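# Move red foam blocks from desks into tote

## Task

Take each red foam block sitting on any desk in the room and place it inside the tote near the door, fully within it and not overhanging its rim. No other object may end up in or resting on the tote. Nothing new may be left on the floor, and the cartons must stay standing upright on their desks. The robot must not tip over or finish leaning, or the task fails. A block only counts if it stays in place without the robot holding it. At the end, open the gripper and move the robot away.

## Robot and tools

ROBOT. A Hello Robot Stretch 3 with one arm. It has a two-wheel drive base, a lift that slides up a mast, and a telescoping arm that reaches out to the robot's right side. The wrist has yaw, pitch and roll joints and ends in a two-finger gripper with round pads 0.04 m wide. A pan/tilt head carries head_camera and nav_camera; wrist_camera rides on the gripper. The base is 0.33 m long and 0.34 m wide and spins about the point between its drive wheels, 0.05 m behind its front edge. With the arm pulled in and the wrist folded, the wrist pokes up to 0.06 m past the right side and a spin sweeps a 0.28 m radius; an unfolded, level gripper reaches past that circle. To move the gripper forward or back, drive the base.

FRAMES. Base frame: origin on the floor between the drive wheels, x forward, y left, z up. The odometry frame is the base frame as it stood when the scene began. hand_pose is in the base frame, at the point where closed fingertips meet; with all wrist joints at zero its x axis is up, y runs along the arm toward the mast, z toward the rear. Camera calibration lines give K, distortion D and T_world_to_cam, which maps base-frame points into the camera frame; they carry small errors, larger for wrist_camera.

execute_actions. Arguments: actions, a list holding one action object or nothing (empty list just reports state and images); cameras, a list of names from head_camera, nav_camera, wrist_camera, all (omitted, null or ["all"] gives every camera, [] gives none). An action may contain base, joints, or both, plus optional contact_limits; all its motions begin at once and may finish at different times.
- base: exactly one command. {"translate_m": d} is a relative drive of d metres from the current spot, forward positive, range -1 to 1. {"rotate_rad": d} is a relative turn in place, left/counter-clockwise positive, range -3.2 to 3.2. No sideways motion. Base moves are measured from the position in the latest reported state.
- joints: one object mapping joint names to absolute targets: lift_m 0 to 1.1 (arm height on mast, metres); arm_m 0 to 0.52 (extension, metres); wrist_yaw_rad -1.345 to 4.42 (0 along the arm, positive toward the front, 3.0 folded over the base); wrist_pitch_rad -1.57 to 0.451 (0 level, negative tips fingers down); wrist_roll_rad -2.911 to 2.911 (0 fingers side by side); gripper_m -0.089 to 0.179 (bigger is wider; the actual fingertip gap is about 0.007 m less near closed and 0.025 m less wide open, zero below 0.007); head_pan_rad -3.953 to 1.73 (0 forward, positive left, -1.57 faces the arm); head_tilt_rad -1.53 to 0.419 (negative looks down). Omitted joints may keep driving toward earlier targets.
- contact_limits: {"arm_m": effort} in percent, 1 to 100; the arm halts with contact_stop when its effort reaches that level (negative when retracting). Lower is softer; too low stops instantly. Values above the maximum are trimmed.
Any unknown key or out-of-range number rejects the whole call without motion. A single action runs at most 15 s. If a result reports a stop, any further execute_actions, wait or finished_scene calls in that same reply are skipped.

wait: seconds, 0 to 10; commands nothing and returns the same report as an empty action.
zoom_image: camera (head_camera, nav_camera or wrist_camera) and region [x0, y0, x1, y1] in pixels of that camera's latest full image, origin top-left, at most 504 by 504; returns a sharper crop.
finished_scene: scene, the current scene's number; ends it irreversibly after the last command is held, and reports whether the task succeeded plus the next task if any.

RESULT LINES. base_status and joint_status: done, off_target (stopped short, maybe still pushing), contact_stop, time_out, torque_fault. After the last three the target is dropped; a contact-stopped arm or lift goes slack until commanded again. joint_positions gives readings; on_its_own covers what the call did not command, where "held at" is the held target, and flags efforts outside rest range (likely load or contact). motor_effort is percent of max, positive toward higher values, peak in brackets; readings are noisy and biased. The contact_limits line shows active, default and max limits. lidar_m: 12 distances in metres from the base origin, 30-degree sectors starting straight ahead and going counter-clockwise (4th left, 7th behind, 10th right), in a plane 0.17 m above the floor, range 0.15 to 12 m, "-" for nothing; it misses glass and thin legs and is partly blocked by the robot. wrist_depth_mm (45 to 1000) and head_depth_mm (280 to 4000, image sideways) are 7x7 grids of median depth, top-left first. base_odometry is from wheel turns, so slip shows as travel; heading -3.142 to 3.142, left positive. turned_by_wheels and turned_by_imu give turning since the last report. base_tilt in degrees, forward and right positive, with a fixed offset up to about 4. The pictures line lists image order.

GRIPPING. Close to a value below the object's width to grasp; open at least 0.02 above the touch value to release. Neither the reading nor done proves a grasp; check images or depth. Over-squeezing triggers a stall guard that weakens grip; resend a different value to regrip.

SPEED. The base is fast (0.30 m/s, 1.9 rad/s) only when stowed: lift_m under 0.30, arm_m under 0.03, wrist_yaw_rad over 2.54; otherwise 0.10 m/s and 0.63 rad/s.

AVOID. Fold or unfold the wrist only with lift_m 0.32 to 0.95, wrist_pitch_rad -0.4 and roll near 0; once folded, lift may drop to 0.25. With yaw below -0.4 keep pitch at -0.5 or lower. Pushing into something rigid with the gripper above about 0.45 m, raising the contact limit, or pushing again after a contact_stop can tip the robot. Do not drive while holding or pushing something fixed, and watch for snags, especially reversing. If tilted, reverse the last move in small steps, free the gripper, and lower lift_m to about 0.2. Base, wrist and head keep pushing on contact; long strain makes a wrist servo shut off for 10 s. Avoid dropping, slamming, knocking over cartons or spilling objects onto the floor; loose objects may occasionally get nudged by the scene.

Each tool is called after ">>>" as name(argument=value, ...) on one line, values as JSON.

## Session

>>> execute_actions(actions=[])

Scene clock: 0.00 s.
base_odometry: x=+0.000 y=+0.000 heading=+0.000 (m, m, rad; odometry frame)
turned_by_wheels: +0.000 (rad since the last result)
turned_by_imu: +0.000 (rad since the last result)
base_tilt: forward=+1.7 right=-1.2 (deg)
lidar_m: 2.23 1.61 1.34 1.40 2.13 1.71 1.83 2.21 1.95 1.71 2.06 2.34
head_depth_mm: 1580 2337 2450 2408 2394 1830 2344 / 1598 2389 2540 2508 2495 1901 2404 / 1687 2425 2611 2593 2554 2261 2159 / 1714 2465 2717 2683 2655 2601 2359 / 1746 2514 2828 2794 2760 2729 2323 / 1760 2560 2909 2885 2843 2786 2289 / 1788 2583 2759 2853 2901 2848 2256
base_status: not commanded
joint_positions: lift_m=+0.463 arm_m=+0.000 wrist_yaw_rad=+3.128 wrist_pitch_rad=-0.500 wrist_roll_rad=-0.007 gripper_m=+0.037 head_pan_rad=+0.012 head_tilt_rad=-0.020
joint_status: not commanded
motor_effort: left_wheel=+0 right_wheel=+0 lift_m=+21 arm_m=+0 wrist_yaw_rad=-1 wrist_pitch_rad=+4 wrist_roll_rad=+0 gripper_m=+0 head_pan_rad=+0 head_tilt_rad=+3 (%)
hand_pose: x=-0.0184 y=+0.0680 z=+0.4574 quat_wxyz=(+0.179, +0.683, +0.171, +0.687) (m; base frame)
wrist_depth_mm: - - - - - - - / - - - - - - - / - - - - - - 967 / - - 925 901 868 818 822 / 842 801 781 755 765 708 682 / 722 689 689 655 616 622 608 / 619 597 603 - 558 543 537
pictures: head_camera (sideways: a quarter turn clockwise sets it upright), nav_camera (sideways: a quarter turn counterclockwise sets it upright), wrist_camera
camera_calibration (this result's frames):
head_camera: T_world_to_cam=[[0.0350471, -0.0766039, -0.996445, 1.31884], [-0.0518635, 0.995575, -0.0783611, 0.107357], [0.998039, 0.0544255, 0.0309191, -0.0839343], [0, 0, 0, 1]] pos_world=[0.0431161, -0.00128505, 1.32516]
nav_camera: T_world_to_cam=[[0.0194957, 0.0543356, 0.998332, -1.2612], [0.0635314, -0.996572, 0.0529991, -0.0174349], [0.997789, 0.0623922, -0.0228809, -0.0215234], [0, 0, 0, 1]] pos_world=[0.0471714, 0.0524957, 1.25952]
wrist_camera: T_world_to_cam=[[0.986463, -0.141732, -0.0824813, 0.0629905], [-0.153122, -0.616098, -0.772643, 0.421234], [0.0586915, 0.774813, -0.62946, 0.404473], [0, 0, 0, 1]] pos_world=[-0.0213767, -0.0449421, 0.585259]
Images, in order (width x height): head_camera 896x504, nav_camera 672x504, wrist_camera 644x364.

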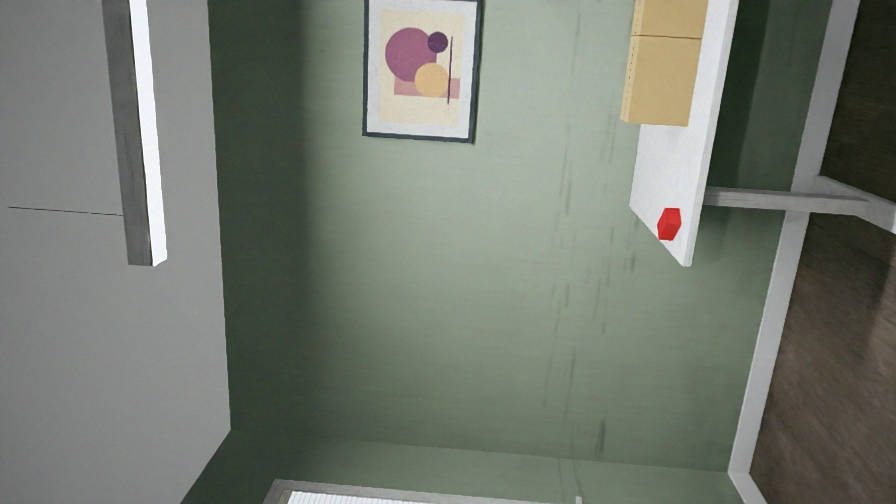

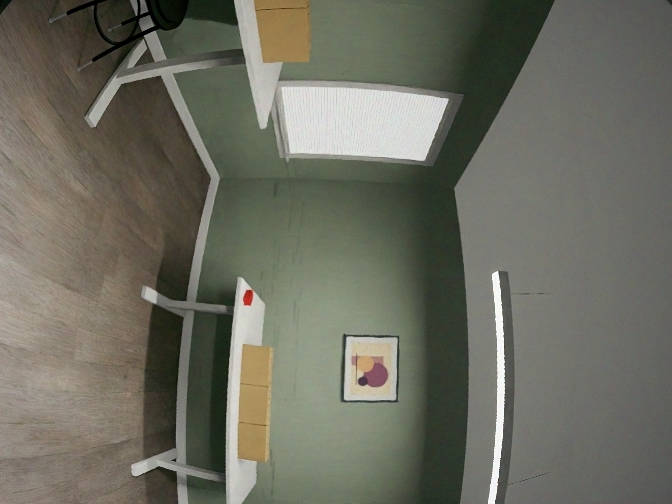

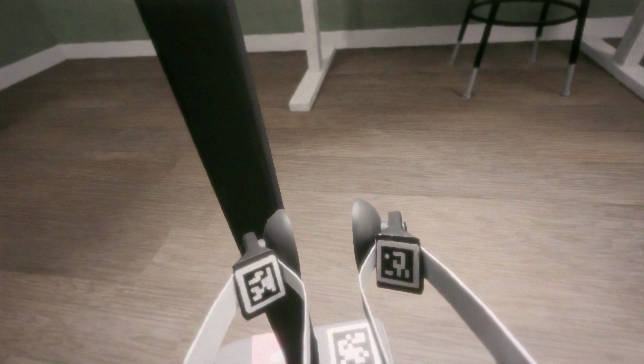

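>>> execute_actions(actions=[{"joints": {"lift_m": 0.29, "wrist_yaw_rad": 3.0, "wrist_pitch_rad": -0.4, "head_pan_rad": 1.4, "head_tilt_rad": -0.4}}], cameras=["head_camera", "nav_camera"])

>>> execute_actions(actions=[{"joints": {"head_pan_rad": -1.5, "head_tilt_rad": -0.4}}], cameras=["head_camera", "nav_camera"])

>>> execute_actions(actions=[{"joints": {"head_pan_rad": -3.2, "head_tilt_rad": -0.4}}], cameras=["head_camera", "nav_camera"])

Scene clock: 3.23 s.
base_odometry: x=+0.000 y=+0.000 heading=+0.000 (m, m, rad; odometry frame)
turned_by_wheels: +0.000 (rad since the last result)
turned_by_imu: -0.001 (rad since the last result)
base_tilt: forward=+1.6 right=-1.1 (deg)
lidar_m: 2.23 1.61 1.34 1.40 2.12 1.71 1.84 2.21 1.95 1.71 2.06 2.33
head_depth_mm: 1486 1570 1641 1089 1579 1756 1480 / 1515 1590 1659 1106 1911 1817 1461 / 1532 1616 1668 1128 1952 1854 1467 / 1556 1643 1693 1149 1997 1843 1454 / 1574 1655 1769 1389 1992 1702 1449 / 1595 1697 1795 1872 2057 1809 1424 / 1625 1713 1826 1954 2098 1777 1419
base_status: not commanded
joint_positions: lift_m=+0.291 arm_m=+0.000 wrist_yaw_rad=+3.002 wrist_pitch_rad=-0.418 wrist_roll_rad=-0.007 gripper_m=+0.037 head_pan_rad=+1.393 head_tilt_rad=-0.395
joint_status: all done
motor_effort: left_wheel=+0(0) right_wheel=+0(0) lift_m=+7(22) arm_m=+1(1) wrist_yaw_rad=-3(6) wrist_pitch_rad=+6(6) wrist_roll_rad=+0(0) gripper_m=+0(1) head_pan_rad=+5(46) head_tilt_rad=-3(33) (%)
hand_pose: x=+0.0100 y=+0.0769 z=+0.3034 quat_wxyz=(+0.195, +0.698, +0.099, +0.683) (m; base frame)
wrist_depth_mm: - - - - - - - / - - - - - - - / - - - 925 874 853 795 / 835 798 755 720 690 649 633 / 657 633 - 590 584 549 522 / 554 530 - - 463 482 459 / 479 482 - - 422 405 395
pictures: head_camera (sideways: a quarter turn clockwise sets it upright), nav_camera (sideways: a quarter turn counterclockwise sets it upright)
camera_calibration (this result's frames):
head_camera: T_world_to_cam=[[0.0168972, -0.341155, -0.939855, 1.2448], [-0.992006, 0.111847, -0.0584338, 0.0871147], [0.125055, 0.933329, -0.336538, 0.399704], [0, 0, 0, 1]] pos_world=[0.0153996, 0.0418711, 1.30954]
nav_camera: T_world_to_cam=[[0.0147407, 0.38748, 0.92176, -1.16101], [0.993405, -0.110505, 0.0305663, 0.0061186], [0.113703, 0.915231, -0.386553, 0.45723], [0, 0, 0, 1]] pos_world=[-0.0409524, 0.0320709, 1.24673]
Images, in order (width x height): head_camera 896x504, nav_camera 672x504.

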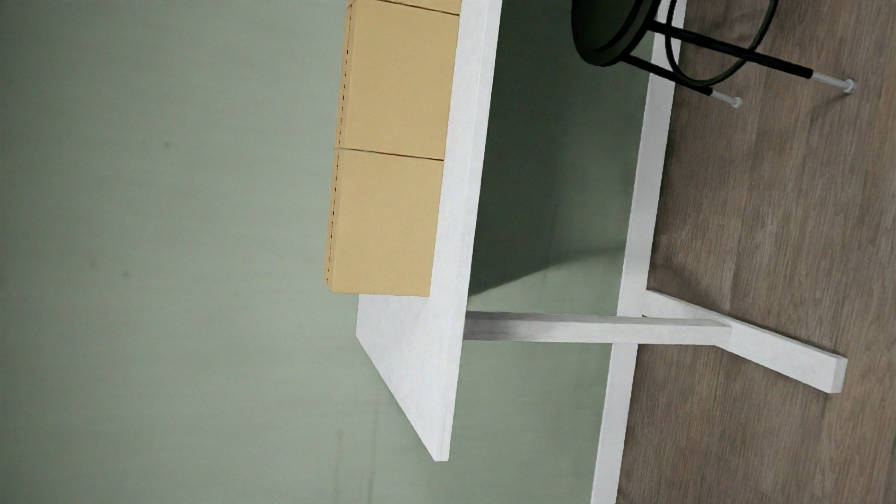

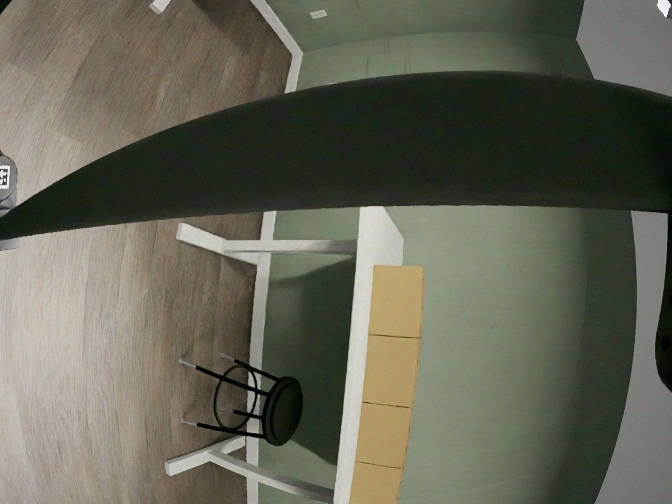

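Scene clock: 5.23 s.
base_odometry: x=+0.000 y=+0.000 heading=+0.000 (m, m, rad; odometry frame)
turned_by_wheels: +0.000 (rad since the last result)
turned_by_imu: +0.000 (rad since the last result)
base_tilt: forward=+1.7 right=-1.1 (deg)
lidar_m: 2.24 1.61 1.33 1.40 2.13 1.70 1.84 2.22 1.94 1.72 2.06 2.33
head_depth_mm: 1612 1694 1778 1874 1987 1894 1460 / 1654 1755 1857 1964 2076 1861 1438 / 1691 1769 1845 1968 2114 1855 1462 / 1764 1859 1963 2088 2196 1842 1448 / 1832 1943 2059 2199 2249 1814 1441 / 1841 1942 2040 2166 2193 1802 1432 / 2056 2195 2364 2531 2397 1802 1418
base_status: not commanded
joint_positions: lift_m=+0.291 arm_m=+0.000 wrist_yaw_rad=+3.002 wrist_pitch_rad=-0.418 wrist_roll_rad=-0.007 gripper_m=+0.037 head_pan_rad=-1.493 head_tilt_rad=-0.395
joint_status: all done
motor_effort: left_wheel=+0(0) right_wheel=+0(0) lift_m=+8(8) arm_m=-1(0) wrist_yaw_rad=-3(2) wrist_pitch_rad=+6(6) wrist_roll_rad=+0(0) gripper_m=+0(2) head_pan_rad=-3(46) head_tilt_rad=-3(3) (%)
hand_pose: x=+0.0100 y=+0.0769 z=+0.3034 quat_wxyz=(+0.195, +0.698, +0.099, +0.683) (m; base frame)
wrist_depth_mm: - - - - - - - / - - - - - - - / - - - 929 885 806 789 / 843 796 748 724 697 663 632 / 682 637 - 596 584 543 533 / 556 530 - - 466 470 450 / 466 482 - - 420 402 400
pictures: head_camera (sideways: a quarter turn clockwise sets it upright), nav_camera (sideways: a quarter turn counterclockwise sets it upright)
camera_calibration (this result's frames):
head_camera: T_world_to_cam=[[-0.102751, 0.325968, -0.93978, 1.24543], [0.987996, 0.143008, -0.0584191, 0.0750174], [0.115354, -0.934502, -0.336749, 0.400038], [0, 0, 0, 1]] pos_world=[0.0077063, -0.042863, 1.30953]
nav_camera: T_world_to_cam=[[0.083874, -0.37879, 0.921674, -1.16131], [-0.98901, -0.144655, 0.0305512, 0.018231], [0.121753, -0.914108, -0.38676, 0.45745], [0, 0, 0, 1]] pos_world=[0.059739, -0.0190987, 1.24672]
Images, in order (width x height): head_camera 896x504, nav_camera 672x504.

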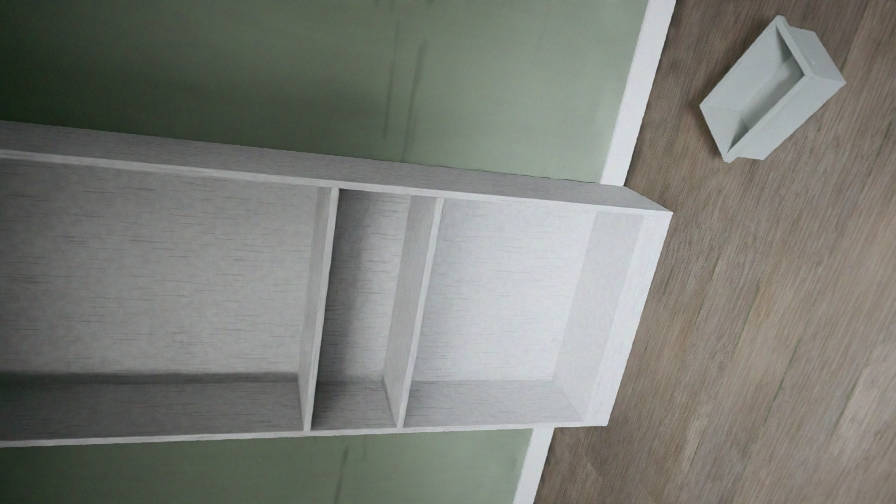

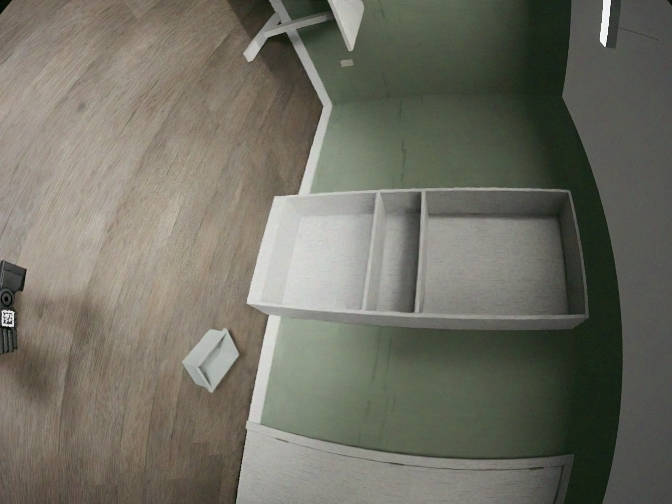

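Scene clock: 6.67 s.
base_odometry: x=+0.000 y=+0.000 heading=+0.000 (m, m, rad; odometry frame)
turned_by_wheels: +0.000 (rad since the last result)
turned_by_imu: +0.000 (rad since the last result)
base_tilt: forward=+1.7 right=-1.2 (deg)
lidar_m: 2.23 1.61 1.34 1.40 2.12 1.70 1.84 2.21 1.94 1.71 2.06 2.33
head_depth_mm: 1731 1838 1881 2045 2174 1888 1487 / 1789 1877 1410 2115 2238 1865 1476 / 1825 1932 1448 2177 2285 1851 1461 / 1880 1990 1497 2255 2340 1828 1451 / 1946 2036 2027 2322 2393 1808 1441 / 1983 2110 2214 2383 2306 1808 1423 / 2041 2165 2297 2485 2403 1779 1411
base_status: not commanded
joint_positions: lift_m=+0.291 arm_m=+0.000 wrist_yaw_rad=+3.002 wrist_pitch_rad=-0.418 wrist_roll_rad=-0.007 gripper_m=+0.037 head_pan_rad=-3.193 head_tilt_rad=-0.395
joint_status: all done
motor_effort: left_wheel=-1(0) right_wheel=+0(0) lift_m=+8(8) arm_m=+0(0) wrist_yaw_rad=-3(4) wrist_pitch_rad=+6(6) wrist_roll_rad=+0(0) gripper_m=-1(0) head_pan_rad=-4(45) head_tilt_rad=-2(3) (%)
hand_pose: x=+0.0100 y=+0.0769 z=+0.3034 quat_wxyz=(+0.195, +0.698, +0.099, +0.683) (m; base frame)
wrist_depth_mm: - - - - - - - / - - - - - - - / - - - 941 859 843 794 / 847 798 757 725 696 669 639 / 664 647 - 594 578 550 525 / 552 534 - - 464 472 454 / 475 480 - - 425 404 396
pictures: head_camera (sideways: a quarter turn clockwise sets it upright), nav_camera (sideways: a quarter turn counterclockwise sets it upright)
camera_calibration (this result's frames):
head_camera: T_world_to_cam=[[0.336509, 0.0598938, -0.939774, 1.24274], [0.0145189, -0.998187, -0.0584178, 0.0809539], [-0.941568, 0.00601364, -0.336768, 0.40651], [0, 0, 0, 1]] pos_world=[-0.0366128, 0.00392981, 1.30953]
nav_camera: T_world_to_cam=[[-0.386458, -0.0343686, 0.921666, -1.15844], [-0.0160209, 0.999405, 0.0305498, 0.0122975], [-0.922168, -0.0029597, -0.386779, 0.463842], [0, 0, 0, 1]] pos_world=[-0.0197495, -0.0507312, 1.24672]
Images, in order (width x height): head_camera 896x504, nav_camera 672x504.

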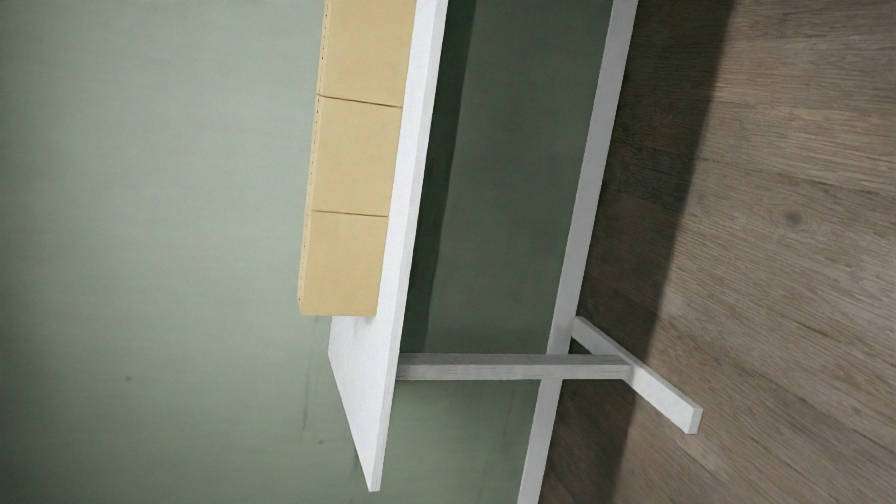

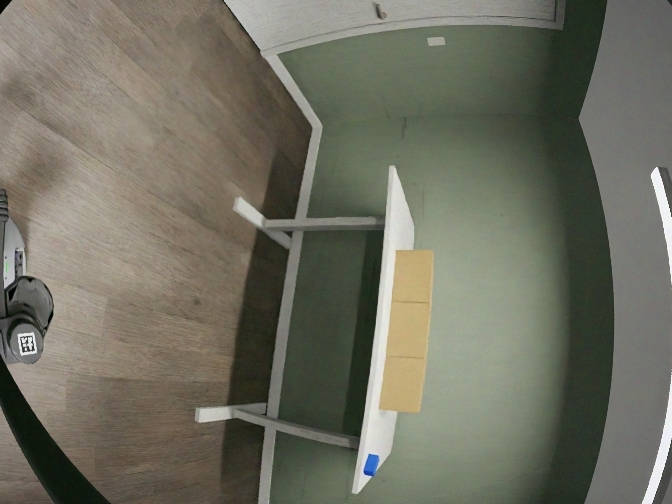

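>>> execute_actions(actions=[{"base": {"rotate_rad": 1.262}, "joints": {"head_pan_rad": 0.0, "head_tilt_rad": -0.3}}], cameras=["head_camera", "nav_camera"])

Scene clock: 34.60 s.
base_odometry: x=+0.000 y=+0.000 heading=+1.262 (m, m, rad; odometry frame)
turned_by_wheels: +1.262 (rad since the last result)
turned_by_imu: +1.280 (rad since the last result)
base_tilt: forward=+1.6 right=-1.1 (deg)
lidar_m: 1.40 1.42 1.71 1.70 2.19 2.01 1.94 1.71 2.33 2.23 2.60 1.33
head_depth_mm: 1561 1639 1710 1118 1868 1421 1615 / 1568 1633 1711 1130 1888 1855 1545 / 1562 1637 1718 1131 1893 1955 1585 / 1564 1641 1712 1128 1884 1958 1568 / 1569 1630 1721 1124 1894 1954 1566 / 1569 1645 1711 1262 1858 1813 1552 / 1570 1652 1715 1374 1901 1955 1534
base_status: done
joint_positions: lift_m=+0.291 arm_m=+0.000 wrist_yaw_rad=+3.002 wrist_pitch_rad=-0.418 wrist_roll_rad=-0.007 gripper_m=+0.037 head_pan_rad=-0.007 head_tilt_rad=-0.310
joint_status: all done
motor_effort: left_wheel=-1(7) right_wheel=+2(9) lift_m=+8(7) arm_m=-1(0) wrist_yaw_rad=-3(2) wrist_pitch_rad=+6(6) wrist_roll_rad=+0(0) gripper_m=-1(1) head_pan_rad=+5(46) head_tilt_rad=+6(20) (%)
hand_pose: x=+0.0100 y=+0.0769 z=+0.3034 quat_wxyz=(+0.195, +0.698, +0.099, +0.683) (m; base frame)
wrist_depth_mm: - - - - - - - / - - - - - - - / - - - 935 902 825 790 / 862 803 775 735 687 648 628 / 672 640 - 607 579 551 530 / 557 533 - - 467 468 454 / 474 480 - - 419 406 396
pictures: head_camera (sideways: a quarter turn clockwise sets it upright), nav_camera (sideways: a quarter turn counterclockwise sets it upright)
camera_calibration (this result's frames):
head_camera: T_world_to_cam=[[-0.252033, -0.0752101, -0.964792, 1.27901], [-0.0531308, 0.996547, -0.0638062, 0.0883885], [0.966259, 0.0351789, -0.255158, 0.288658], [0, 0, 0, 1]] pos_world=[0.0481301, -0.00204346, 1.31327]
nav_camera: T_world_to_cam=[[0.304415, 0.0518943, 0.951125, -1.20111], [0.0570604, -0.997715, 0.0361737, 0.00452636], [0.950829, 0.0432598, -0.306681, 0.348177], [0, 0, 0, 1]] pos_world=[0.03432, 0.0517845, 1.24902]
Images, in order (width x height): head_camera 896x504, nav_camera 672x504.

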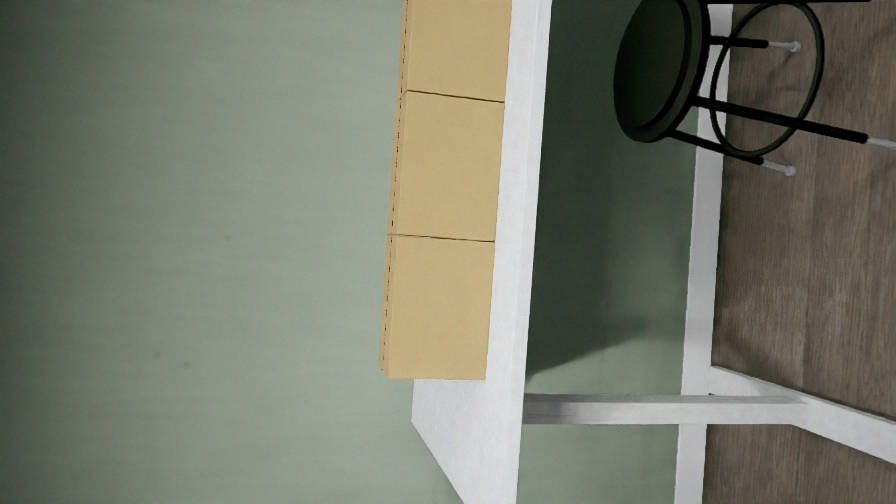

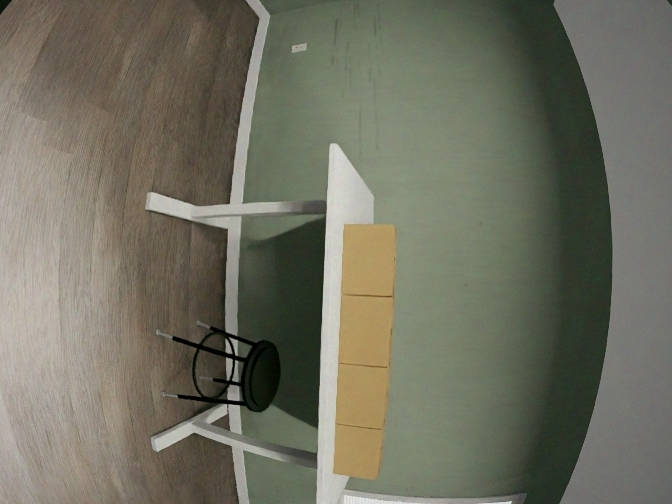

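>>> zoom_image(camera="head_camera", region=[380, 200, 520, 280])

Region (380, 200, 520, 280) of head_camera's 896x504 image, scaled by 3.600, with more detail than that image has; it fills the top 288 rows of this view, and the rest is white.

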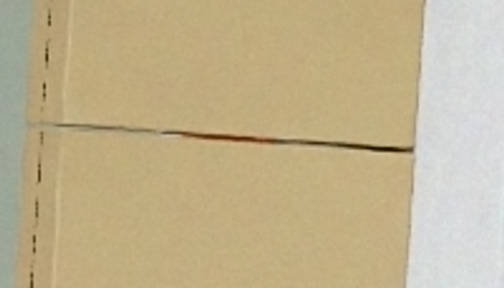

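>>> execute_actions(actions=[{"base": {"translate_m": 0.32}, "joints": {"lift_m": 0.296}}], cameras=[])

>>> execute_actions(actions=[{"base": {"translate_m": 0.39}, "joints": {"lift_m": 0.70, "head_tilt_rad": -0.5}}], cameras=["head_camera"])

Scene clock: 42.17 s.
base_odometry: x=+0.097 y=+0.305 heading=+1.262 (m, m, rad; odometry frame)
turned_by_wheels: +0.000 (rad since the last result)
turned_by_imu: -0.002 (rad since the last result)
base_tilt: forward=+1.7 right=-1.1 (deg)
lidar_m: 1.19 1.09 2.08 1.65 2.20 2.35 2.03 2.30 2.46 2.19 2.14 0.91
head_depth_mm: 1276 1335 1398 825 818 1175 1041 / 1282 1341 1401 810 815 1611 1455 / 1279 1332 1399 812 819 1633 1591 / 1286 1339 1410 814 823 1637 1583 / 1287 1335 1403 813 814 1626 1573 / 1279 1343 1408 815 824 1643 1554 / 1279 1343 1404 1376 839 1202 1258
base_status: done
joint_positions: lift_m=+0.295 arm_m=+0.000 wrist_yaw_rad=+3.001 wrist_pitch_rad=-0.418 wrist_roll_rad=-0.007 gripper_m=+0.037 head_pan_rad=-0.007 head_tilt_rad=-0.309
joint_status: all done
motor_effort: left_wheel=-2(6) right_wheel=+2(9) lift_m=+30(34) arm_m=+0(1) wrist_yaw_rad=-2(3) wrist_pitch_rad=+6(6) wrist_roll_rad=+0(0) gripper_m=+0(0) head_pan_rad=+4(4) head_tilt_rad=+7(7) (%)
hand_pose: x=+0.0102 y=+0.0769 z=+0.3080 quat_wxyz=(+0.195, +0.698, +0.099, +0.682) (m; base frame)
wrist_depth_mm: - - - - - - - / - - - - - - - / - - - 968 897 843 800 / 861 812 778 748 707 681 635 / 675 649 - 604 574 549 533 / 555 534 - 516 472 479 461 / 478 478 - - 424 412 402
pictures: none
No camera images: the call's "cameras" was empty. Leave "cameras" out to get every camera's image.

Scene clock: 47.53 s.
base_odometry: x=+0.216 y=+0.676 heading=+1.262 (m, m, rad; odometry frame)
turned_by_wheels: +0.000 (rad since the last result)
turned_by_imu: -0.002 (rad since the last result)
base_tilt: forward=+1.6 right=-1.0 (deg)
lidar_m: 1.09 0.72 1.52 1.67 2.21 2.76 2.41 2.67 2.65 2.20 0.77 0.55
head_depth_mm: 894 964 1039 435 455 463 396 / 891 961 1040 432 457 460 404 / 896 963 1042 435 460 456 402 / 897 964 1043 436 461 453 399 / 900 969 1048 437 463 450 398 / 902 974 1052 434 465 446 1224 / 903 972 1040 436 468 443 953
base_status: done
joint_positions: lift_m=+0.699 arm_m=+0.000 wrist_yaw_rad=+3.001 wrist_pitch_rad=-0.417 wrist_roll_rad=-0.007 gripper_m=+0.037 head_pan_rad=-0.007 head_tilt_rad=-0.494
joint_status: all done
motor_effort: left_wheel=-1(6) right_wheel=+1(8) lift_m=+31(30) arm_m=+1(1) wrist_yaw_rad=-1(2) wrist_pitch_rad=+6(6) wrist_roll_rad=+0(0) gripper_m=+0(0) head_pan_rad=+4(4) head_tilt_rad=-4(26) (%)
hand_pose: x=+0.0102 y=+0.0770 z=+0.7122 quat_wxyz=(+0.195, +0.698, +0.098, +0.683) (m; base frame)
wrist_depth_mm: - - - - - - - / - - - - - - - / - - - - - - - / - - - - - - 666 / - - - - - - 777 / - - - 981 884 926 829 / 920 902 - 831 807 785 769
pictures: head_camera (sideways: a quarter turn clockwise sets it upright)
camera_calibration (this result's frames):
head_camera: T_world_to_cam=[[-0.424751, -0.0741127, -0.902271, 1.19845], [-0.0641666, 0.996601, -0.0516541, 0.0726212], [0.903033, 0.0359555, -0.428063, 0.514065], [0, 0, 0, 1]] pos_world=[0.0494836, -0.00203786, 1.30513]
Images, in order (width x height): head_camera 896x504.

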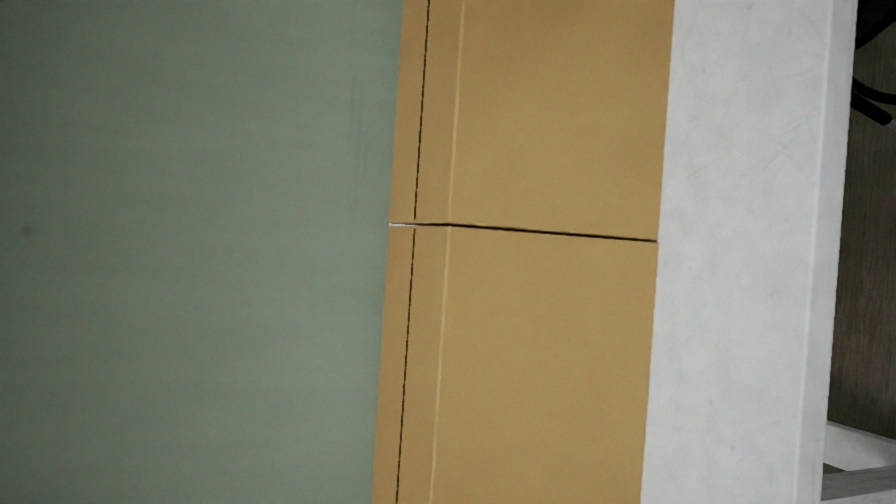

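>>> execute_actions(actions=[{"base": {"rotate_rad": 1.54}, "joints": {"lift_m": 0.95, "wrist_yaw_rad": 2.0, "head_pan_rad": -1.5, "head_tilt_rad": -0.55}}], cameras=["nav_camera"])

>>> execute_actions(actions=[{"joints": {"lift_m": 1.1, "wrist_yaw_rad": 0.0, "wrist_pitch_rad": 0.0, "gripper_m": 0.14}}], cameras=["nav_camera", "wrist_camera"])

Scene clock: 52.03 s.
base_odometry: x=+0.216 y=+0.676 heading=+2.802 (m, m, rad; odometry frame)
turned_by_wheels: +1.540 (rad since the last result)
turned_by_imu: +1.571 (rad since the last result)
base_tilt: forward=+1.7 right=-1.1 (deg)
lidar_m: 1.67 2.20 2.77 2.41 2.71 2.65 2.20 0.77 0.55 1.09 0.72 1.52
head_depth_mm: 876 948 1024 429 463 466 - / 886 958 1033 429 471 464 - / 890 966 1038 436 478 461 - / 902 981 1045 440 484 445 1250 / 909 991 1052 441 487 427 1286 / 918 999 1055 448 494 424 1249 / 930 1010 1070 456 495 433 1182
base_status: done
joint_positions: lift_m=+0.949 arm_m=+0.000 wrist_yaw_rad=+2.002 wrist_pitch_rad=-0.416 wrist_roll_rad=-0.007 gripper_m=+0.037 head_pan_rad=-1.493 head_tilt_rad=-0.543
joint_status: all done
motor_effort: left_wheel=-2(6) right_wheel=+2(5) lift_m=+30(33) arm_m=-1(1) wrist_yaw_rad=-2(5) wrist_pitch_rad=+5(6) wrist_roll_rad=+0(0) gripper_m=+1(1) head_pan_rad=-4(44) head_tilt_rad=-4(11) (%)
hand_pose: x=+0.1827 y=-0.0515 z=+0.9623 quat_wxyz=(+0.498, +0.659, -0.248, +0.506) (m; base frame)
wrist_depth_mm: - - - - - - - / - - - - - - - / - - - - - - - / - - - - - - - / - - - - - - - / - - - - - - - / - - - - - - -
pictures: nav_camera (sideways: a quarter turn counterclockwise sets it upright)
camera_calibration (this result's frames):
nav_camera: T_world_to_cam=[[0.0940661, -0.51022, 0.854884, -1.07425], [-0.98874, -0.148257, 0.0203107, 0.0315663], [0.116379, -0.847169, -0.518421, 0.628804], [0, 0, 0, 1]] pos_world=[0.0590817, -0.0107224, 1.24371]
Images, in order (width x height): nav_camera 672x504.

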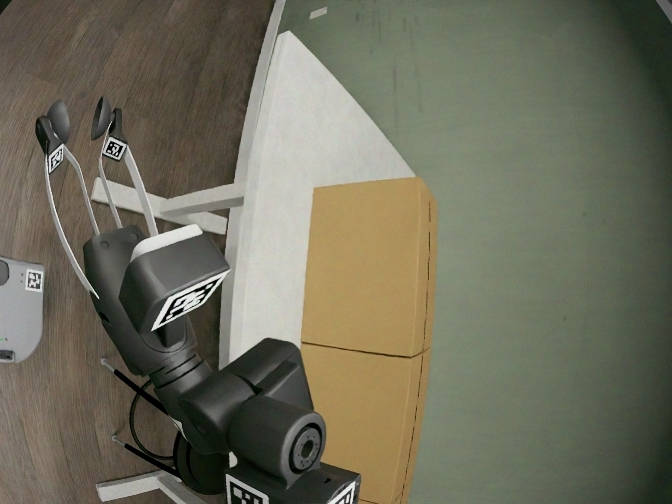

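Scene clock: 54.20 s.
base_odometry: x=+0.216 y=+0.676 heading=+2.802 (m, m, rad; odometry frame)
turned_by_wheels: +0.000 (rad since the last result)
turned_by_imu: +0.000 (rad since the last result)
base_tilt: forward=+1.7 right=-1.1 (deg)
lidar_m: 1.67 2.20 2.76 2.41 2.70 2.65 2.19 0.77 0.55 1.09 0.72 1.52
head_depth_mm: 866 - - - - - 1226 / 876 - - - - - 1266 / 896 970 1049 - 479 431 1246 / 899 977 1029 440 484 429 1266 / 910 986 1045 441 487 426 1287 / 918 998 1051 448 494 424 1251 / 933 1009 1063 456 497 433 1190
base_status: not commanded
joint_positions: lift_m=+1.097 arm_m=+0.000 wrist_yaw_rad=+0.002 wrist_pitch_rad=-0.020 wrist_roll_rad=-0.007 gripper_m=+0.140 head_pan_rad=-1.493 head_tilt_rad=-0.543
joint_status: all done
joint sent to its limit — the command would take lift_m past its upper limit, so that joint was sent only as far as its limit.
motor_effort: left_wheel=-2(2) right_wheel=+2(2) lift_m=+30(35) arm_m=-1(1) wrist_yaw_rad=-3(5) wrist_pitch_rad=+7(7) wrist_roll_rad=+0(0) gripper_m=+0(82) head_pan_rad=-4(4) head_tilt_rad=-4(3) (%)
hand_pose: x=-0.0209 y=-0.4010 z=+1.2069 quat_wxyz=(+0.710, +0.008, -0.704, -0.006) (m; base frame)
wrist_depth_mm: 731 751 756 782 773 809 830 / 758 767 782 818 829 853 846 / 788 800 800 847 849 846 893 / 802 837 855 847 872 891 899 / 836 827 869 808 758 - 289 / 848 763 286 268 247 218 224 / 255 218 217 216 218 223 225
pictures: nav_camera (sideways: a quarter turn counterclockwise sets it upright), wrist_camera
camera_calibration (this result's frames):
nav_camera: T_world_to_cam=[[0.0940661, -0.51022, 0.854884, -1.07425], [-0.98874, -0.148257, 0.0203107, 0.0315663], [0.116379, -0.847169, -0.518421, 0.628804], [0, 0, 0, 1]] pos_world=[0.0590817, -0.0107224, 1.24371]
wrist_camera: T_world_to_cam=[[-0.988446, 0.0735603, -0.132526, 0.166242], [0.144416, 0.191559, -0.970798, 1.28024], [-0.0460256, -0.978721, -0.199969, 0.0161013], [0, 0, 0, 1]] pos_world=[-0.0198249, -0.241713, 1.26811]
Images, in order (width x height): nav_camera 672x504, wrist_camera 644x364.

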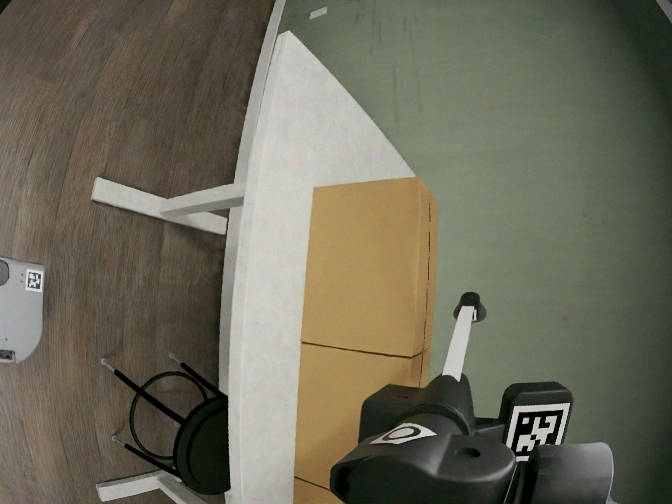

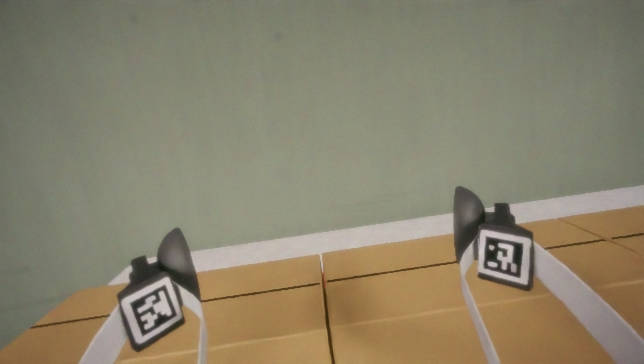

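>>> execute_actions(actions=[{"joints": {"arm_m": 0.47, "wrist_pitch_rad": -0.08, "wrist_yaw_rad": -0.3}}], cameras=["nav_camera", "wrist_camera"])

>>> execute_actions(actions=[{"joints": {"wrist_pitch_rad": -0.6, "wrist_yaw_rad": -1.15}}], cameras=["nav_camera", "wrist_camera"])

Scene clock: 62.50 s.
base_odometry: x=+0.216 y=+0.676 heading=+2.802 (m, m, rad; odometry frame)
turned_by_wheels: +0.000 (rad since the last result)
turned_by_imu: -0.001 (rad since the last result)
base_tilt: forward=+1.7 right=-1.1 (deg)
lidar_m: 1.67 2.19 2.75 2.41 2.70 2.64 2.20 0.77 0.55 1.09 0.72 1.52
head_depth_mm: 868 950 1018 428 464 438 1001 / 876 - 1036 429 469 435 1240 / 893 966 1033 436 477 432 1247 / 899 977 1040 440 484 429 1267 / 908 987 1049 441 487 426 1257 / 918 998 1052 448 493 424 1253 / 926 1009 1066 455 496 433 1185
base_status: not commanded
joint_positions: lift_m=+1.097 arm_m=+0.470 wrist_yaw_rad=-0.299 wrist_pitch_rad=-0.096 wrist_roll_rad=-0.007 gripper_m=+0.140 head_pan_rad=-1.493 head_tilt_rad=-0.544
joint_status: all done
motor_effort: left_wheel=-2(2) right_wheel=+2(2) lift_m=+30(30) arm_m=+4(4) wrist_yaw_rad=-1(4) wrist_pitch_rad=+5(6) wrist_roll_rad=+0(0) gripper_m=-1(1) head_pan_rad=-3(3) head_tilt_rad=-4(4) (%)
hand_pose: x=-0.0960 y=-0.8562 z=+1.1874 quat_wxyz=(+0.696, -0.071, -0.701, -0.140) (m; base frame)
wrist_depth_mm: 287 313 339 376 421 473 547 / 295 320 352 391 442 500 573 / 305 330 363 406 461 518 620 / 314 342 380 422 481 559 641 / 325 351 396 441 510 - 552 / 334 357 410 458 502 432 439 / 344 394 420 412 390 372 361
pictures: nav_camera (sideways: a quarter turn counterclockwise sets it upright), wrist_camera
camera_calibration (this result's frames):
nav_camera: T_world_to_cam=[[0.0939535, -0.510429, 0.854772, -1.07411], [-0.988777, -0.148015, 0.0202953, 0.0315865], [0.11616, -0.847086, -0.518607, 0.629046], [0, 0, 0, 1]] pos_world=[0.059078, -0.010723, 1.2437]
wrist_camera: T_world_to_cam=[[-0.91908, 0.373268, -0.126343, 0.378841], [0.216533, 0.210482, -0.953316, 1.36173], [-0.32925, -0.903531, -0.274275, -0.311303], [0, 0, 0, 1]] pos_world=[-0.0491697, -0.709299, 1.26064]
Images, in order (width x height): nav_camera 672x504, wrist_camera 644x364.

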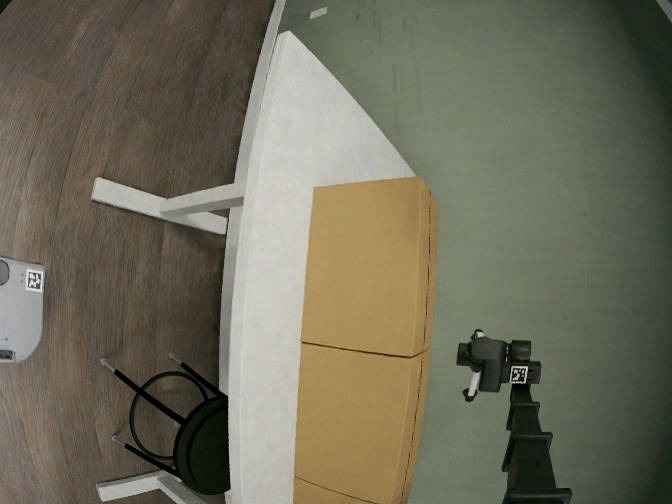

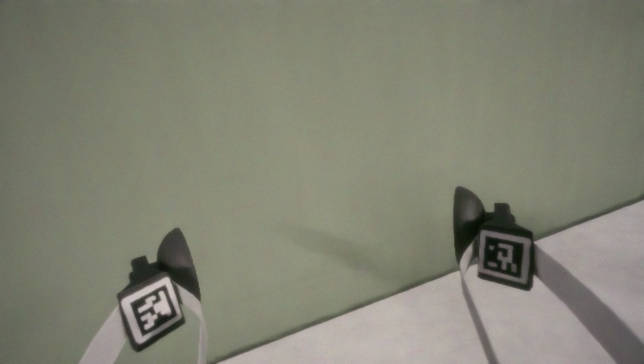

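Scene clock: 63.90 s.
base_odometry: x=+0.216 y=+0.676 heading=+2.802 (m, m, rad; odometry frame)
turned_by_wheels: +0.000 (rad since the last result)
turned_by_imu: +0.000 (rad since the last result)
base_tilt: forward=+1.7 right=-1.1 (deg)
lidar_m: 1.67 2.20 2.75 2.40 2.70 2.65 2.20 0.76 0.55 1.09 0.72 1.52
head_depth_mm: 868 947 1007 429 462 438 1004 / 872 - 1054 429 470 434 1246 / 891 957 1036 434 477 432 1247 / 899 976 1042 440 484 429 1260 / 911 988 1055 441 487 426 1263 / 918 994 1053 448 494 423 1253 / 925 1007 1064 455 497 433 1190
base_status: not commanded
joint_positions: lift_m=+1.097 arm_m=+0.470 wrist_yaw_rad=-1.148 wrist_pitch_rad=-0.611 wrist_roll_rad=-0.007 gripper_m=+0.140 head_pan_rad=-1.493 head_tilt_rad=-0.544
joint_status: all done
motor_effort: left_wheel=-2(2) right_wheel=+2(2) lift_m=+30(30) arm_m=+4(4) wrist_yaw_rad=-3(2) wrist_pitch_rad=+3(5) wrist_roll_rad=+0(0) gripper_m=+0(0) head_pan_rad=-3(3) head_tilt_rad=-4(3) (%)
hand_pose: x=-0.2003 y=-0.6951 z=+1.0694 quat_wxyz=(+0.453, -0.185, -0.680, -0.546) (m; base frame)
wrist_depth_mm: 382 499 671 665 632 495 219 / 390 509 546 507 491 436 207 / 403 456 442 422 410 372 197 / 391 379 366 357 349 324 187 / 335 328 317 308 302 - 178 / 292 288 278 273 265 251 159 / 260 249 249 245 238 232 179
pictures: nav_camera (sideways: a quarter turn counterclockwise sets it upright), wrist_camera
camera_calibration (this result's frames):
nav_camera: T_world_to_cam=[[0.0939536, -0.510429, 0.854772, -1.07411], [-0.988777, -0.148015, 0.0202953, 0.0315865], [0.11616, -0.847085, -0.518607, 0.629047], [0, 0, 0, 1]] pos_world=[0.059078, -0.0107229, 1.2437]
wrist_camera: T_world_to_cam=[[-0.280686, 0.957405, -0.0677595, 0.679149], [0.697458, 0.154958, -0.699672, 1.02436], [-0.659369, -0.243648, -0.711244, 0.627384], [0, 0, 0, 1]] pos_world=[-0.110143, -0.656093, 1.20896]
Images, in order (width x height): nav_camera 672x504, wrist_camera 644x364.

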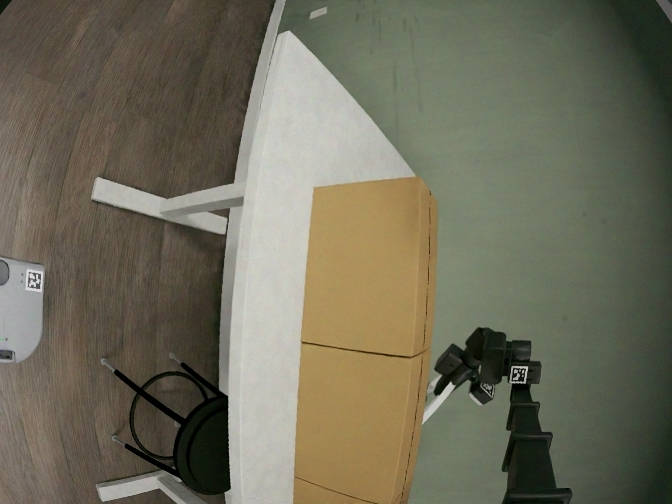

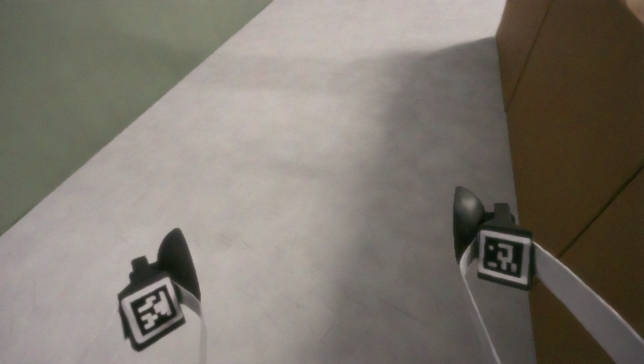

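>>> execute_actions(actions=[])

Scene clock: 67.33 s.
base_odometry: x=+0.216 y=+0.676 heading=+2.802 (m, m, rad; odometry frame)
turned_by_wheels: +0.000 (rad since the last result)
turned_by_imu: -0.001 (rad since the last result)
base_tilt: forward=+1.7 right=-1.1 (deg)
lidar_m: 1.67 2.20 2.76 2.41 2.71 2.64 2.20 0.76 0.55 1.09 0.72 1.52
head_depth_mm: 868 950 1009 429 463 438 1002 / 874 - 1055 429 470 434 1245 / 892 957 1037 435 477 432 1242 / 897 975 1041 439 484 430 1266 / 906 988 1053 441 488 426 1265 / 920 997 1054 448 493 424 1250 / 928 1011 1068 455 496 433 1191
base_status: not commanded
joint_positions: lift_m=+1.097 arm_m=+0.470 wrist_yaw_rad=-1.148 wrist_pitch_rad=-0.611 wrist_roll_rad=-0.007 gripper_m=+0.140 head_pan_rad=-1.493 head_tilt_rad=-0.544
joint_status: all done
motor_effort: left_wheel=-2(2) right_wheel=+2(2) lift_m=+30(30) arm_m=+4(4) wrist_yaw_rad=-3(2) wrist_pitch_rad=+3(5) wrist_roll_rad=+0(0) gripper_m=-1(0) head_pan_rad=-3(3) head_tilt_rad=-4(3) (%)
hand_pose: x=-0.2003 y=-0.6951 z=+1.0694 quat_wxyz=(+0.453, -0.185, -0.680, -0.546) (m; base frame)
wrist_depth_mm: 384 488 661 659 616 492 219 / 392 501 536 518 500 443 207 / 401 458 439 424 406 373 196 / 388 381 368 355 343 324 188 / 337 327 316 311 300 - 177 / 293 289 280 272 267 250 158 / 261 250 250 245 239 233 179
pictures: head_camera (sideways: a quarter turn clockwise sets it upright), nav_camera (sideways: a quarter turn counterclockwise sets it upright), wrist_camera
camera_calibration (this result's frames):
head_camera: T_world_to_cam=[[-0.113103, 0.460843, -0.880245, 1.16781], [0.987441, 0.150492, -0.0480881, 0.0615608], [0.110309, -0.874629, -0.472076, 0.576172], [0, 0, 0, 1]] pos_world=[0.0077386, -0.0435058, 1.30292]
nav_camera: T_world_to_cam=[[0.0939535, -0.510429, 0.854772, -1.07411], [-0.988777, -0.148015, 0.0202953, 0.0315865], [0.11616, -0.847085, -0.518607, 0.629047], [0, 0, 0, 1]] pos_world=[0.059078, -0.0107229, 1.2437]
wrist_camera: T_world_to_cam=[[-0.280674, 0.957408, -0.0677585, 0.67915], [0.697464, 0.154951, -0.699667, 1.02435], [-0.659368, -0.243637, -0.711249, 0.627396], [0, 0, 0, 1]] pos_world=[-0.110144, -0.656092, 1.20896]
Images, in order (width x height): head_camera 896x504, nav_camera 672x504, wrist_camera 644x364.

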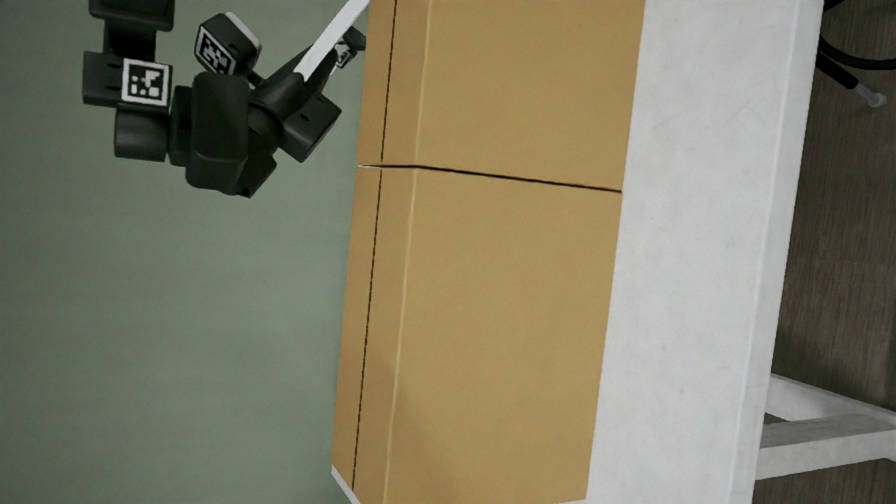

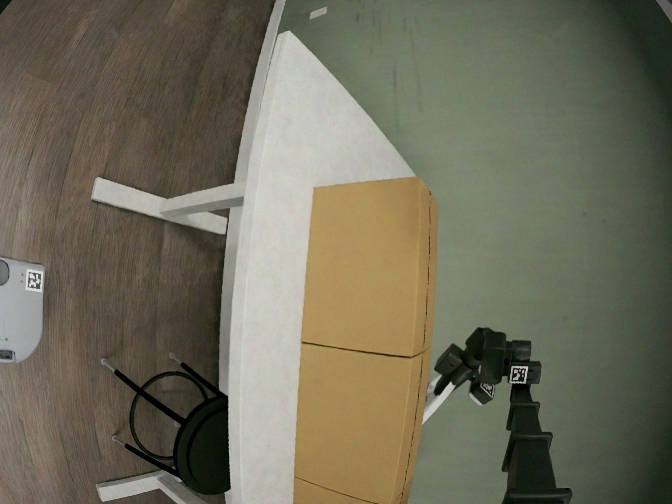

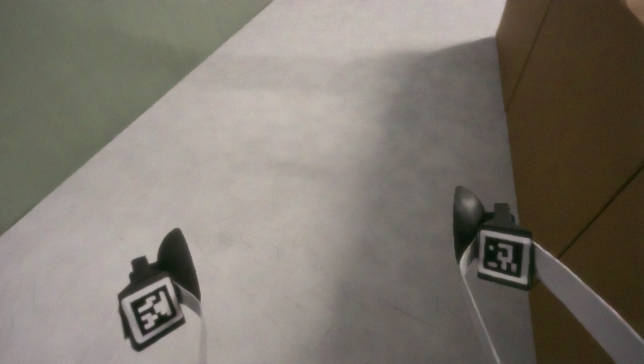

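>>> execute_actions(actions=[{"joints": {"wrist_yaw_rad": 0.3, "wrist_pitch_rad": -0.9}}], cameras=["wrist_camera"])

Scene clock: 70.97 s.
base_odometry: x=+0.216 y=+0.676 heading=+2.802 (m, m, rad; odometry frame)
turned_by_wheels: +0.000 (rad since the last result)
turned_by_imu: -0.001 (rad since the last result)
base_tilt: forward=+1.7 right=-1.1 (deg)
lidar_m: 1.67 2.20 2.76 2.41 2.69 2.64 2.20 0.76 0.55 1.09 0.72 1.52
head_depth_mm: 868 967 1018 429 462 439 998 / 877 - 1036 429 470 435 1254 / 891 956 516 435 478 432 1246 / 900 978 1042 440 484 429 1265 / 910 989 1050 442 487 426 1266 / 918 995 1052 448 493 423 1255 / 926 1008 1062 455 496 433 1184
base_status: not commanded
joint_positions: lift_m=+1.097 arm_m=+0.470 wrist_yaw_rad=+0.298 wrist_pitch_rad=-0.906 wrist_roll_rad=-0.007 gripper_m=+0.140 head_pan_rad=-1.493 head_tilt_rad=-0.544
joint_status: all done
motor_effort: left_wheel=-2(2) right_wheel=+2(3) lift_m=+30(31) arm_m=+3(4) wrist_yaw_rad=+2(3) wrist_pitch_rad=+2(4) wrist_roll_rad=+0(0) gripper_m=+0(1) head_pan_rad=-4(4) head_tilt_rad=-3(4) (%)
hand_pose: x=+0.0192 y=-0.7477 z=+1.0195 quat_wxyz=(+0.677, +0.401, -0.580, -0.211) (m; base frame)
wrist_depth_mm: 363 354 349 342 335 331 329 / 323 321 314 309 303 298 294 / 295 288 285 284 278 273 270 / 269 266 263 259 254 254 247 / 247 246 242 239 191 - 231 / 229 229 225 222 176 174 215 / 213 209 208 207 168 168 202
pictures: wrist_camera
camera_calibration (this result's frames):
wrist_camera: T_world_to_cam=[[-0.98906, -0.145411, -0.0248336, -0.0669578], [-0.117285, 0.877249, -0.465487, 1.16146], [0.0894724, -0.457482, -0.884706, 0.726363], [0, 0, 0, 1]] pos_world=[0.00500808, -0.696332, 1.1816]
Images, in order (width x height): wrist_camera 644x364.

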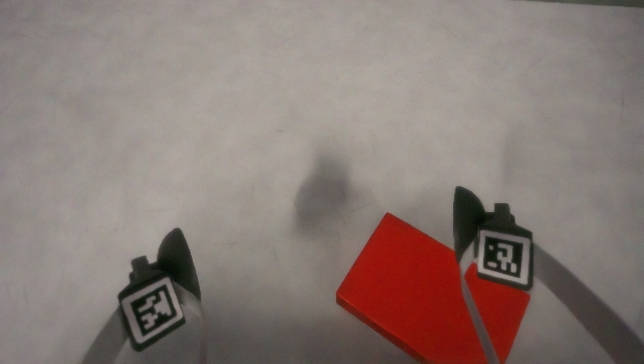

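>>> execute_actions(actions=[{"joints": {"wrist_yaw_rad": -0.444, "arm_m": 0.52, "gripper_m": 0.17}}], cameras=[])

>>> execute_actions(actions=[{"joints": {"wrist_pitch_rad": -1.15}}], cameras=["wrist_camera"])

Scene clock: 86.33 s.
base_odometry: x=+0.216 y=+0.676 heading=+2.802 (m, m, rad; odometry frame)
turned_by_wheels: +0.000 (rad since the last result)
turned_by_imu: -0.001 (rad since the last result)
base_tilt: forward=+1.6 right=-1.1 (deg)
lidar_m: 1.67 2.19 2.76 2.41 2.69 2.65 2.20 0.77 0.55 1.09 0.73 1.51
head_depth_mm: 867 957 1020 429 462 437 1004 / 875 - 1028 429 469 435 1245 / 892 962 1028 435 478 432 1239 / 901 976 1039 440 484 429 1266 / 911 986 1053 440 486 426 1263 / 916 1001 1050 447 492 423 1253 / 926 1010 1063 455 495 433 1181
base_status: not commanded
joint_positions: lift_m=+1.097 arm_m=+0.520 wrist_yaw_rad=-0.442 wrist_pitch_rad=-0.907 wrist_roll_rad=-0.007 gripper_m=+0.170 head_pan_rad=-1.493 head_tilt_rad=-0.544
joint_status: all done
motor_effort: left_wheel=-2(1) right_wheel=+2(2) lift_m=+31(30) arm_m=+4(3) wrist_yaw_rad=-3(4) wrist_pitch_rad=+2(2) wrist_roll_rad=+0(0) gripper_m=-1(85) head_pan_rad=-3(4) head_tilt_rad=-3(4) (%)
hand_pose: x=-0.0810 y=-0.7902 z=+1.0194 quat_wxyz=(+0.555, +0.165, -0.686, -0.441) (m; base frame)
wrist_depth_mm: 289 325 348 342 335 328 325 / 313 317 312 308 304 299 292 / 291 285 285 280 277 274 269 / 268 264 260 258 253 255 248 / 246 246 241 239 234 234 232 / 228 228 225 221 219 217 214 / 214 209 210 167 200 202 200
pictures: none
No camera images: the call's "cameras" was empty. Leave "cameras" out to get every camera's image.

Scene clock: 87.23 s.
base_odometry: x=+0.216 y=+0.676 heading=+2.802 (m, m, rad; odometry frame)
turned_by_wheels: +0.000 (rad since the last result)
turned_by_imu: +0.000 (rad since the last result)
base_tilt: forward=+1.7 right=-1.1 (deg)
lidar_m: 1.67 2.19 2.76 2.41 2.70 2.65 2.20 0.77 0.55 1.09 0.72 1.52
head_depth_mm: 867 959 1019 429 462 438 1000 / 874 - 1029 429 470 435 1249 / 889 961 1016 435 478 432 1239 / 904 980 1035 438 484 429 1267 / 907 985 1053 441 486 426 1257 / 919 999 1055 448 491 424 1256 / 929 1011 1061 455 496 433 1186
base_status: not commanded
joint_positions: lift_m=+1.097 arm_m=+0.520 wrist_yaw_rad=-0.442 wrist_pitch_rad=-1.152 wrist_roll_rad=-0.007 gripper_m=+0.170 head_pan_rad=-1.493 head_tilt_rad=-0.544
joint_status: all done
motor_effort: left_wheel=-2(2) right_wheel=+2(2) lift_m=+30(30) arm_m=+4(4) wrist_yaw_rad=-2(2) wrist_pitch_rad=+0(3) wrist_roll_rad=+0(0) gripper_m=+0(1) head_pan_rad=-3(3) head_tilt_rad=-3(4) (%)
hand_pose: x=-0.0567 y=-0.7389 z=+0.9921 quat_wxyz=(+0.497, +0.248, -0.661, -0.505) (m; base frame)
wrist_depth_mm: 241 242 243 243 242 242 243 / 233 233 233 233 233 234 234 / 224 224 224 224 224 224 225 / 217 215 217 216 214 215 216 / 210 207 206 165 206 208 210 / 202 202 161 159 199 202 200 / 195 195 194 194 195 195 194
pictures: wrist_camera
camera_calibration (this result's frames):
wrist_camera: T_world_to_cam=[[-0.827936, 0.560679, 0.0126919, 0.352169], [0.54193, 0.805665, -0.239198, 0.89213], [-0.144339, -0.191162, -0.970888, 0.982039], [0, 0, 0, 1]] pos_world=[-0.0501526, -0.728483, 1.16238]
Images, in order (width x height): wrist_camera 644x364.

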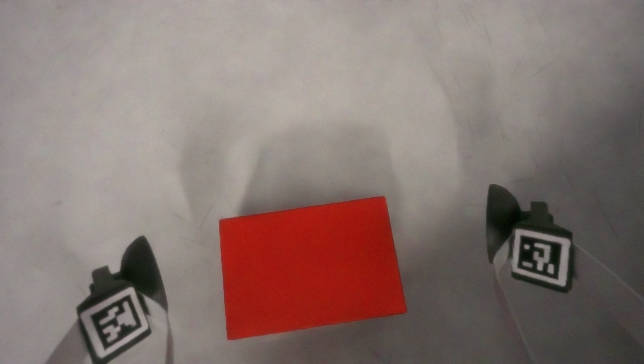

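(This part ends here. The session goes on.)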